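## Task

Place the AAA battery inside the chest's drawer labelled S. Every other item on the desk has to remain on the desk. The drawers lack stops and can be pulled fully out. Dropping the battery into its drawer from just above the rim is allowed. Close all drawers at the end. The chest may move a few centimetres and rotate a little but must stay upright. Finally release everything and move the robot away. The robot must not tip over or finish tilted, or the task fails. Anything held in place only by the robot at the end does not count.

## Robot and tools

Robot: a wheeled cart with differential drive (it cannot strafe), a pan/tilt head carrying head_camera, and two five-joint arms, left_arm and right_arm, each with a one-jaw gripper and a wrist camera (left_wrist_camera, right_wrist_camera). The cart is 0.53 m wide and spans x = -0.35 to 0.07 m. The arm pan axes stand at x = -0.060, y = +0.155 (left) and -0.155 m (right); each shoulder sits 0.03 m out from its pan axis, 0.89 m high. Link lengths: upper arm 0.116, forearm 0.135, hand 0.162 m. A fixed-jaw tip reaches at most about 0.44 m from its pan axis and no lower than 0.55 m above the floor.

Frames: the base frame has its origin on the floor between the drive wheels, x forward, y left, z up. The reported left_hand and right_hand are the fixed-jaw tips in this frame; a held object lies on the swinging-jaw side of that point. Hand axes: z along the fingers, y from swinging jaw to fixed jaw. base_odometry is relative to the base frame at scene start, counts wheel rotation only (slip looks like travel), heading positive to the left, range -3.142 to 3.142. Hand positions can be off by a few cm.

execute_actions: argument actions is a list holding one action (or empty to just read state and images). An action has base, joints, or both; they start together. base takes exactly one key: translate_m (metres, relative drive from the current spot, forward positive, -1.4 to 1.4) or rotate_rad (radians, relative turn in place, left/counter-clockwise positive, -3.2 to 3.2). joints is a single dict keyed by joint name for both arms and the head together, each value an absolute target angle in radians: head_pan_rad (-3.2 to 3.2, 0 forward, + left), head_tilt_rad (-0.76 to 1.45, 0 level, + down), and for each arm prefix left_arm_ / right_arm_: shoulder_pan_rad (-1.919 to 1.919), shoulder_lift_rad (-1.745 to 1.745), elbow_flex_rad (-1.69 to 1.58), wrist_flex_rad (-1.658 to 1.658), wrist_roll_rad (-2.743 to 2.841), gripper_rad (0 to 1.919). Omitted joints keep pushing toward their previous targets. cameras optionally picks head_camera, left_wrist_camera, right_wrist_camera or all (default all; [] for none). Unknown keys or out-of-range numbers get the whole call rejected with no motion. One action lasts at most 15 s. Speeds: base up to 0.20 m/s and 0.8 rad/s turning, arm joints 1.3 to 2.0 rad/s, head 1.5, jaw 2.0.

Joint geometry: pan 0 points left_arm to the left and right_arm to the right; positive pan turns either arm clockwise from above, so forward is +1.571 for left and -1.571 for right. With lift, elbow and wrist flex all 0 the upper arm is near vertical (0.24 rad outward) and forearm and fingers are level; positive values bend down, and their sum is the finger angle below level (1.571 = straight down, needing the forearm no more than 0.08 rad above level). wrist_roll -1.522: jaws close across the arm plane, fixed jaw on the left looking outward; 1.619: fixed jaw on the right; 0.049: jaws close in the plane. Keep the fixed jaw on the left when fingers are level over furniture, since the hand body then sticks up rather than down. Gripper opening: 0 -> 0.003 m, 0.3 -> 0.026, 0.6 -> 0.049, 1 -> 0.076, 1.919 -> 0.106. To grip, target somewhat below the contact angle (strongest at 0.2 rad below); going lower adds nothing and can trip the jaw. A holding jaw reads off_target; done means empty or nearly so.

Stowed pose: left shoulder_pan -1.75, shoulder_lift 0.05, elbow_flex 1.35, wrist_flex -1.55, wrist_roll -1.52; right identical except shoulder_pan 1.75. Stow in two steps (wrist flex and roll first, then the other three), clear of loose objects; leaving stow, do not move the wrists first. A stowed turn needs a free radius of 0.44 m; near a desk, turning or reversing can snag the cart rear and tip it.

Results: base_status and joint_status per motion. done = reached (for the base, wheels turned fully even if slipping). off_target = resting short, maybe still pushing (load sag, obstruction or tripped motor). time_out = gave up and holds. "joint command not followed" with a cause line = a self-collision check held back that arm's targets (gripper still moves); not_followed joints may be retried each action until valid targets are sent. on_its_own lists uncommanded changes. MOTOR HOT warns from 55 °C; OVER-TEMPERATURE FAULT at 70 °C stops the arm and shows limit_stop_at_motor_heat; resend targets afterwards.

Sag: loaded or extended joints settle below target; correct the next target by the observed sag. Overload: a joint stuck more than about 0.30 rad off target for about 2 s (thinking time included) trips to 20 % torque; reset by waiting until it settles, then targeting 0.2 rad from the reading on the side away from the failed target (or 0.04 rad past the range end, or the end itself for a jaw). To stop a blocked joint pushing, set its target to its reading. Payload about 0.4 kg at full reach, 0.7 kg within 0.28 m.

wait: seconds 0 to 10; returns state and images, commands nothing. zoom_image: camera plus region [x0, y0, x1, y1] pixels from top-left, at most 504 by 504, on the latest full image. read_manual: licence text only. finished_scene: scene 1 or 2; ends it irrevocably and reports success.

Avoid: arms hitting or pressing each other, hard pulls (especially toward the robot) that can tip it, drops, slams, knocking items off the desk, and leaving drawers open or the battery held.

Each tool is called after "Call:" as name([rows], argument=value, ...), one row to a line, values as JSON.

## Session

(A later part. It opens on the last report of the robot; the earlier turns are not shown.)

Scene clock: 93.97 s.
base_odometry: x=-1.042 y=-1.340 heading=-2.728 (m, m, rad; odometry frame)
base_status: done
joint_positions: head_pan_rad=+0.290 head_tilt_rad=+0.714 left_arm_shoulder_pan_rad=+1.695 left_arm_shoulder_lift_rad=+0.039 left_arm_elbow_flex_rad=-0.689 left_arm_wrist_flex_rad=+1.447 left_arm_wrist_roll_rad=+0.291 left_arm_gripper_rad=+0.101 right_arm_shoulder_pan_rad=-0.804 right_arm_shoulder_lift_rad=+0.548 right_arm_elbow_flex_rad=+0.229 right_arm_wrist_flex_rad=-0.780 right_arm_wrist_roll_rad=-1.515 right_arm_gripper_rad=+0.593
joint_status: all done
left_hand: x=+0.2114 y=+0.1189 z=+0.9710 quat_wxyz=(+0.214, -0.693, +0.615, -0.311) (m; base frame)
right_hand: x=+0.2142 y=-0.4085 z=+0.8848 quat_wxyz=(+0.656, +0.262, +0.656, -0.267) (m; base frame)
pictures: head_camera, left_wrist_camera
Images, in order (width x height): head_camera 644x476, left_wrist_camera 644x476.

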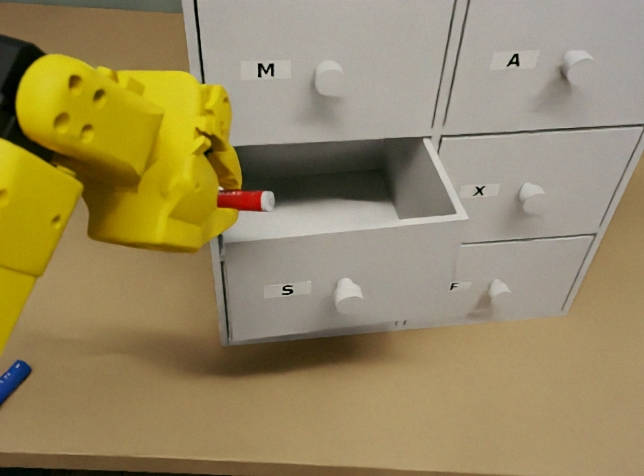

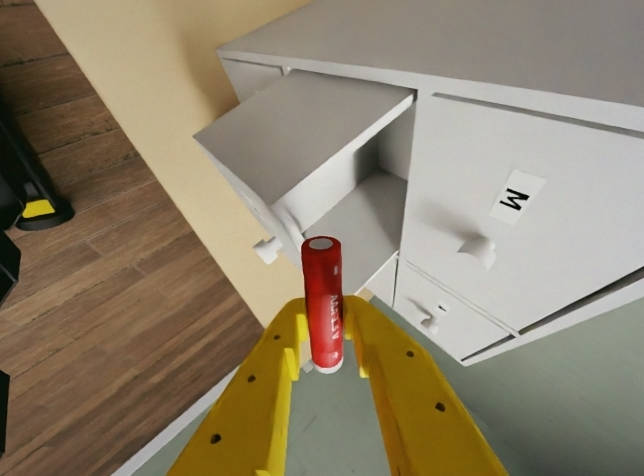

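Call:
execute_actions([
  {"joints":{"left_arm_shoulder_pan_rad":1.75,"left_arm_shoulder_lift_rad":0.27,"left_arm_wrist_flex_rad":1.08}},
], cameras=["head_camera","left_wrist_camera"])

Scene clock: 97.37 s.
base_odometry: x=-1.042 y=-1.340 heading=-2.728 (m, m, rad; odometry frame)
base_status: not commanded
joint_positions: head_pan_rad=+0.290 head_tilt_rad=+0.714 left_arm_shoulder_pan_rad=+1.744 left_arm_shoulder_lift_rad=+0.291 left_arm_elbow_flex_rad=-0.689 left_arm_wrist_flex_rad=+1.096 left_arm_wrist_roll_rad=+0.291 left_arm_gripper_rad=+0.101 right_arm_shoulder_pan_rad=-0.804 right_arm_shoulder_lift_rad=+0.548 right_arm_elbow_flex_rad=+0.229 right_arm_wrist_flex_rad=-0.780 right_arm_wrist_roll_rad=-1.515 right_arm_gripper_rad=+0.593
joint_status: all done
left_hand: x=+0.2647 y=+0.0959 z=+0.9420 quat_wxyz=(+0.231, -0.663, +0.618, -0.354) (m; base frame)
right_hand: x=+0.2142 y=-0.4085 z=+0.8848 quat_wxyz=(+0.656, +0.262, +0.656, -0.267) (m; base frame)
pictures: head_camera, left_wrist_camera
Images, in order (width x height): head_camera 644x476, left_wrist_camera 644x476.

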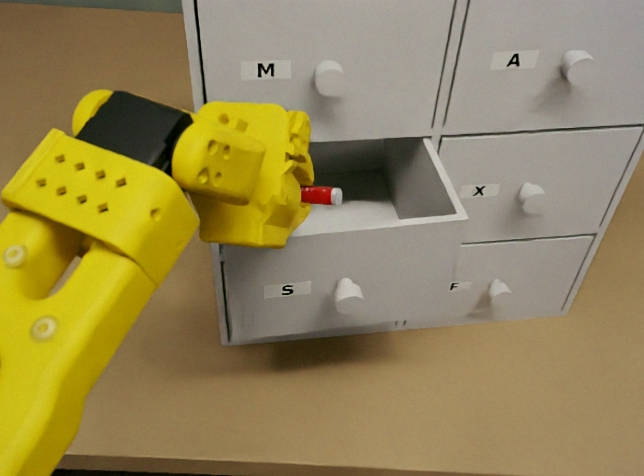

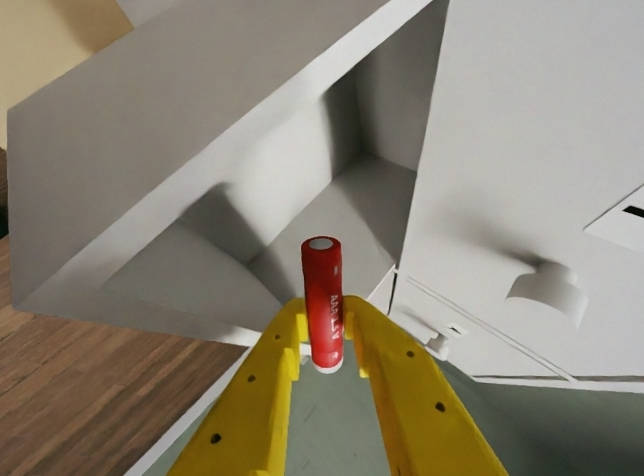

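Slightly further and lower.

Call:
execute_actions([
  {"base":{"translate_m":0.015},"joints":{"left_arm_shoulder_lift_rad":0.37,"left_arm_wrist_flex_rad":0.98}},
], cameras=["head_camera","left_wrist_camera"])

Scene clock: 100.10 s.
base_odometry: x=-1.057 y=-1.346 heading=-2.730 (m, m, rad; odometry frame)
base_status: done
joint_positions: head_pan_rad=+0.290 head_tilt_rad=+0.714 left_arm_shoulder_pan_rad=+1.744 left_arm_shoulder_lift_rad=+0.392 left_arm_elbow_flex_rad=-0.689 left_arm_wrist_flex_rad=+0.996 left_arm_wrist_roll_rad=+0.291 left_arm_gripper_rad=+0.101 right_arm_shoulder_pan_rad=-0.804 right_arm_shoulder_lift_rad=+0.548 right_arm_elbow_flex_rad=+0.229 right_arm_wrist_flex_rad=-0.780 right_arm_wrist_roll_rad=-1.515 right_arm_gripper_rad=+0.593
joint_status: all done
left_hand: x=+0.2792 y=+0.0934 z=+0.9227 quat_wxyz=(+0.231, -0.663, +0.618, -0.354) (m; base frame)
right_hand: x=+0.2142 y=-0.4085 z=+0.8848 quat_wxyz=(+0.656, +0.262, +0.656, -0.267) (m; base frame)
pictures: head_camera, left_wrist_camera
Images, in order (width x height): head_camera 644x476, left_wrist_camera 644x476.

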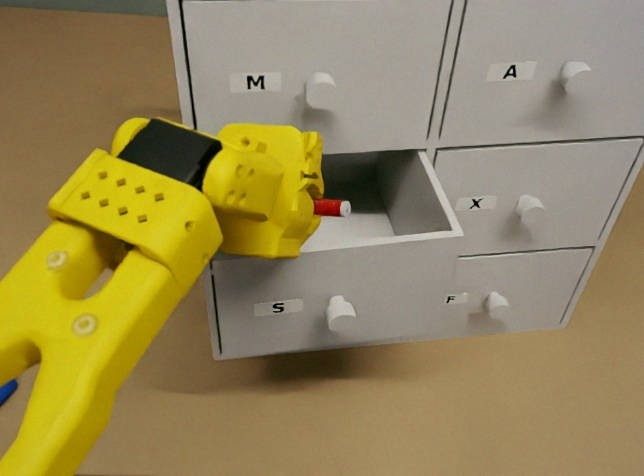

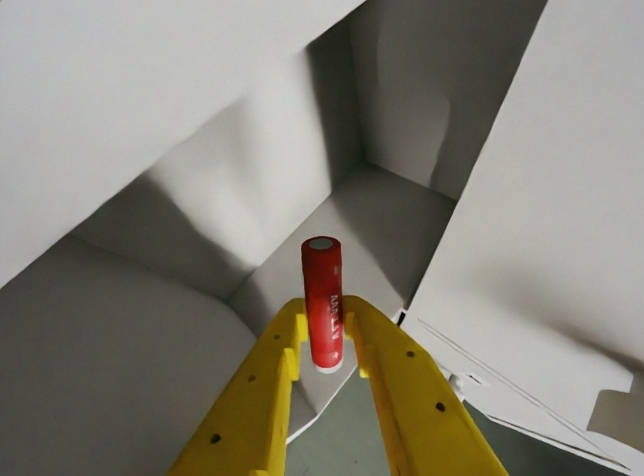

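Call:
execute_actions([
  {"joints":{"left_arm_gripper_rad":0.35}},
], cameras=["left_wrist_camera"])

Call:
execute_actions([
  {"joints":{"left_arm_shoulder_lift_rad":0.1}},
], cameras=[])

Call:
execute_actions([
  {"base":{"translate_m":-0.137},"joints":{"left_arm_shoulder_pan_rad":0.8}},
], cameras=["head_camera"])

Call:
execute_actions([
  {"base":{"rotate_rad":0.4},"joints":{"head_pan_rad":0,"right_arm_shoulder_pan_rad":-1.81}},
], cameras=[])

Call:
execute_actions([
  {"base":{"translate_m":0.155}},
], cameras=["head_camera","right_wrist_camera"])

Scene clock: 105.97 s.
base_odometry: x=-1.057 y=-1.346 heading=-2.730 (m, m, rad; odometry frame)
base_status: not commanded
joint_positions: head_pan_rad=+0.290 head_tilt_rad=+0.714 left_arm_shoulder_pan_rad=+1.744 left_arm_shoulder_lift_rad=+0.392 left_arm_elbow_flex_rad=-0.689 left_arm_wrist_flex_rad=+0.996 left_arm_wrist_roll_rad=+0.291 left_arm_gripper_rad=+0.340 right_arm_shoulder_pan_rad=-0.804 right_arm_shoulder_lift_rad=+0.548 right_arm_elbow_flex_rad=+0.229 right_arm_wrist_flex_rad=-0.780 right_arm_wrist_roll_rad=-1.515 right_arm_gripper_rad=+0.593
joint_status: all done
left_hand: x=+0.2792 y=+0.0934 z=+0.9227 quat_wxyz=(+0.231, -0.663, +0.618, -0.354) (m; base frame)
right_hand: x=+0.2142 y=-0.4085 z=+0.8848 quat_wxyz=(+0.656, +0.262, +0.656, -0.267) (m; base frame)
pictures: left_wrist_camera
Images, in order (width x height): left_wrist_camera 644x476.

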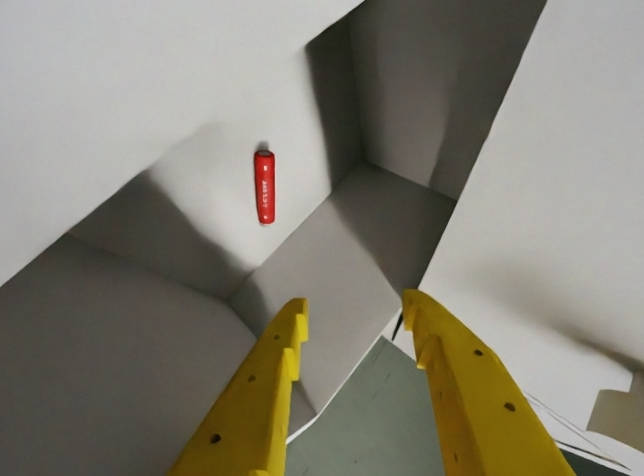

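Scene clock: 106.87 s.
base_odometry: x=-1.057 y=-1.346 heading=-2.730 (m, m, rad; odometry frame)
base_status: not commanded
joint_positions: head_pan_rad=+0.290 head_tilt_rad=+0.714 left_arm_shoulder_pan_rad=+1.744 left_arm_shoulder_lift_rad=+0.147 left_arm_elbow_flex_rad=-0.689 left_arm_wrist_flex_rad=+0.996 left_arm_wrist_roll_rad=+0.291 left_arm_gripper_rad=+0.342 right_arm_shoulder_pan_rad=-0.804 right_arm_shoulder_lift_rad=+0.548 right_arm_elbow_flex_rad=+0.229 right_arm_wrist_flex_rad=-0.780 right_arm_wrist_roll_rad=-1.515 right_arm_gripper_rad=+0.593
joint_status: all done
left_hand: x=+0.2631 y=+0.0962 z=+0.9982 quat_wxyz=(+0.289, -0.620, +0.578, -0.444) (m; base frame)
right_hand: x=+0.2142 y=-0.4085 z=+0.8848 quat_wxyz=(+0.656, +0.262, +0.656, -0.267) (m; base frame)
pictures: none
No camera images: the call's "cameras" was empty. Leave "cameras" out to get every camera's image.

Scene clock: 108.40 s.
base_odometry: x=-0.932 y=-1.291 heading=-2.729 (m, m, rad; odometry frame)
base_status: done
joint_positions: head_pan_rad=+0.290 head_tilt_rad=+0.714 left_arm_shoulder_pan_rad=+0.805 left_arm_shoulder_lift_rad=+0.147 left_arm_elbow_flex_rad=-0.689 left_arm_wrist_flex_rad=+0.996 left_arm_wrist_roll_rad=+0.291 left_arm_gripper_rad=+0.342 right_arm_shoulder_pan_rad=-0.804 right_arm_shoulder_lift_rad=+0.548 right_arm_elbow_flex_rad=+0.229 right_arm_wrist_flex_rad=-0.780 right_arm_wrist_roll_rad=-1.515 right_arm_gripper_rad=+0.593
joint_status: all done
left_hand: x=+0.1783 y=+0.3809 z=+0.9982 quat_wxyz=(+0.459, -0.815, +0.235, -0.265) (m; base frame)
right_hand: x=+0.2142 y=-0.4085 z=+0.8848 quat_wxyz=(+0.656, +0.262, +0.656, -0.267) (m; base frame)
pictures: head_camera
Images, in order (width x height): head_camera 644x476.

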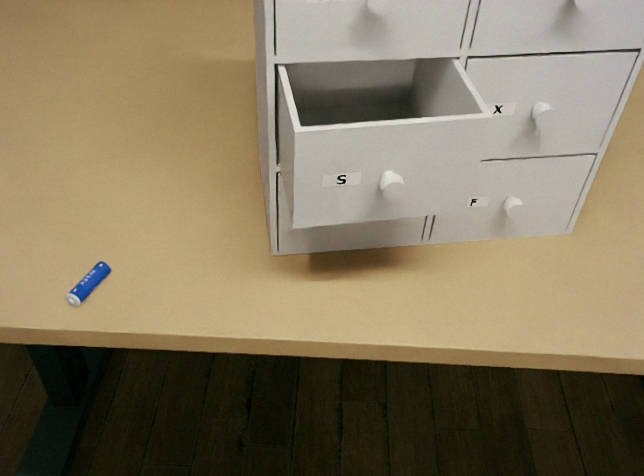

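Scene clock: 109.87 s.
base_odometry: x=-0.931 y=-1.290 heading=-2.329 (m, m, rad; odometry frame)
base_status: done
joint_positions: head_pan_rad=+0.010 head_tilt_rad=+0.714 left_arm_shoulder_pan_rad=+0.804 left_arm_shoulder_lift_rad=+0.147 left_arm_elbow_flex_rad=-0.689 left_arm_wrist_flex_rad=+0.996 left_arm_wrist_roll_rad=+0.291 left_arm_gripper_rad=+0.342 right_arm_shoulder_pan_rad=-1.804 right_arm_shoulder_lift_rad=+0.548 right_arm_elbow_flex_rad=+0.229 right_arm_wrist_flex_rad=-0.780 right_arm_wrist_roll_rad=-1.515 right_arm_gripper_rad=+0.593
joint_status: all done
left_hand: x=+0.1780 y=+0.3813 z=+0.9982 quat_wxyz=(+0.459, -0.815, +0.235, -0.265) (m; base frame)
right_hand: x=+0.3014 y=-0.0612 z=+0.8848 quat_wxyz=(+0.704, -0.085, +0.701, +0.080) (m; base frame)
pictures: none
No camera images: the call's "cameras" was empty. Leave "cameras" out to get every camera's image.

Scene clock: 111.37 s.
base_odometry: x=-1.037 y=-1.402 heading=-2.327 (m, m, rad; odometry frame)
base_status: done
joint_positions: head_pan_rad=+0.010 head_tilt_rad=+0.714 left_arm_shoulder_pan_rad=+0.804 left_arm_shoulder_lift_rad=+0.147 left_arm_elbow_flex_rad=-0.689 left_arm_wrist_flex_rad=+0.996 left_arm_wrist_roll_rad=+0.291 left_arm_gripper_rad=+0.342 right_arm_shoulder_pan_rad=-1.816 right_arm_shoulder_lift_rad=+0.546 right_arm_elbow_flex_rad=+0.235 right_arm_wrist_flex_rad=-0.780 right_arm_wrist_roll_rad=-1.515 right_arm_gripper_rad=+0.594
joint_status: not commanded
left_hand: x=+0.1780 y=+0.3813 z=+0.9982 quat_wxyz=(+0.459, -0.815, +0.235, -0.265) (m; base frame)
right_hand: x=+0.2997 y=-0.0569 z=+0.8837 quat_wxyz=(+0.702, -0.089, +0.702, +0.084) (m; base frame)
pictures: head_camera, right_wrist_camera
Images, in order (width x height): head_camera 644x476, right_wrist_camera 644x476.

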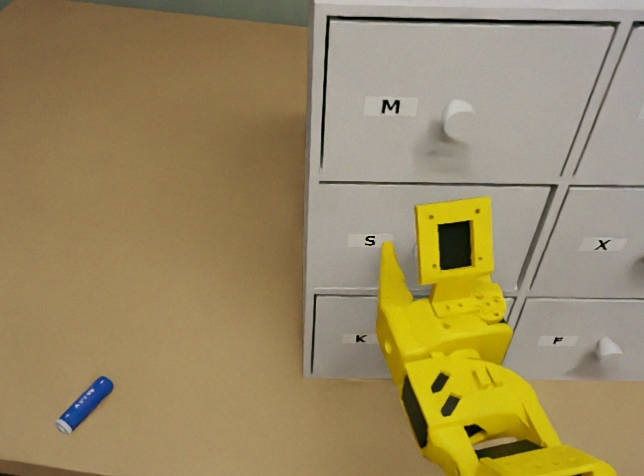

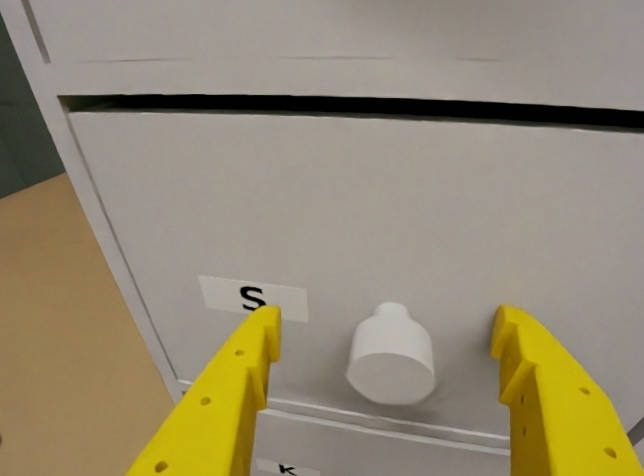

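Call:
execute_actions([
  {"base":{"translate_m":0.006}},
], cameras=[])

Call:
execute_actions([
  {"base":{"translate_m":-0.25}},
], cameras=["head_camera"])

Call:
finished_scene(scene=2)

Scene clock: 114.53 s.
base_odometry: x=-1.040 y=-1.406 heading=-2.327 (m, m, rad; odometry frame)
base_status: done
joint_positions: head_pan_rad=+0.010 head_tilt_rad=+0.714 left_arm_shoulder_pan_rad=+0.804 left_arm_shoulder_lift_rad=+0.145 left_arm_elbow_flex_rad=-0.689 left_arm_wrist_flex_rad=+0.996 left_arm_wrist_roll_rad=+0.291 left_arm_gripper_rad=+0.342 right_arm_shoulder_pan_rad=-1.819 right_arm_shoulder_lift_rad=+0.543 right_arm_elbow_flex_rad=+0.238 right_arm_wrist_flex_rad=-0.780 right_arm_wrist_roll_rad=-1.515 right_arm_gripper_rad=+0.594
joint_status: not commanded
left_hand: x=+0.1778 y=+0.3812 z=+0.9987 quat_wxyz=(+0.460, -0.814, +0.235, -0.265) (m; base frame)
right_hand: x=+0.2991 y=-0.0558 z=+0.8840 quat_wxyz=(+0.701, -0.090, +0.702, +0.085) (m; base frame)
pictures: none
No camera images: the call's "cameras" was empty. Leave "cameras" out to get every camera's image.

Scene clock: 116.57 s.
base_odometry: x=-0.870 y=-1.225 heading=-2.331 (m, m, rad; odometry frame)
base_status: done
joint_positions: head_pan_rad=+0.010 head_tilt_rad=+0.714 left_arm_shoulder_pan_rad=+0.804 left_arm_shoulder_lift_rad=+0.145 left_arm_elbow_flex_rad=-0.689 left_arm_wrist_flex_rad=+0.996 left_arm_wrist_roll_rad=+0.291 left_arm_gripper_rad=+0.342 right_arm_shoulder_pan_rad=-1.815 right_arm_shoulder_lift_rad=+0.543 right_arm_elbow_flex_rad=+0.232 right_arm_wrist_flex_rad=-0.780 right_arm_wrist_roll_rad=-1.515 right_arm_gripper_rad=+0.594
joint_status: not commanded
left_hand: x=+0.1778 y=+0.3812 z=+0.9987 quat_wxyz=(+0.460, -0.814, +0.235, -0.265) (m; base frame)
right_hand: x=+0.3001 y=-0.0573 z=+0.8856 quat_wxyz=(+0.704, -0.088, +0.700, +0.084) (m; base frame)
pictures: head_camera
Images, in order (width x height): head_camera 644x476.

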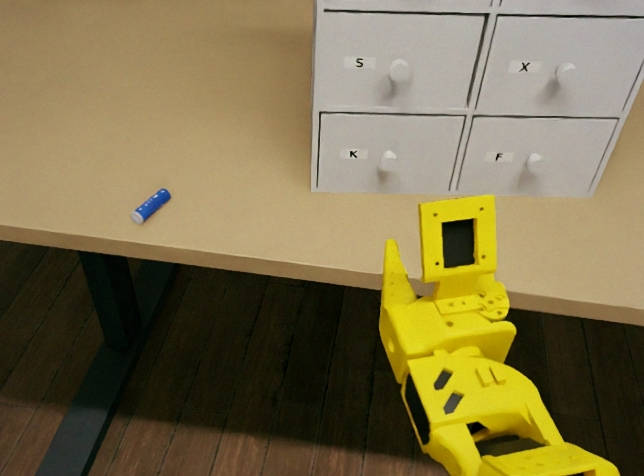

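The scene is finished: the task was done.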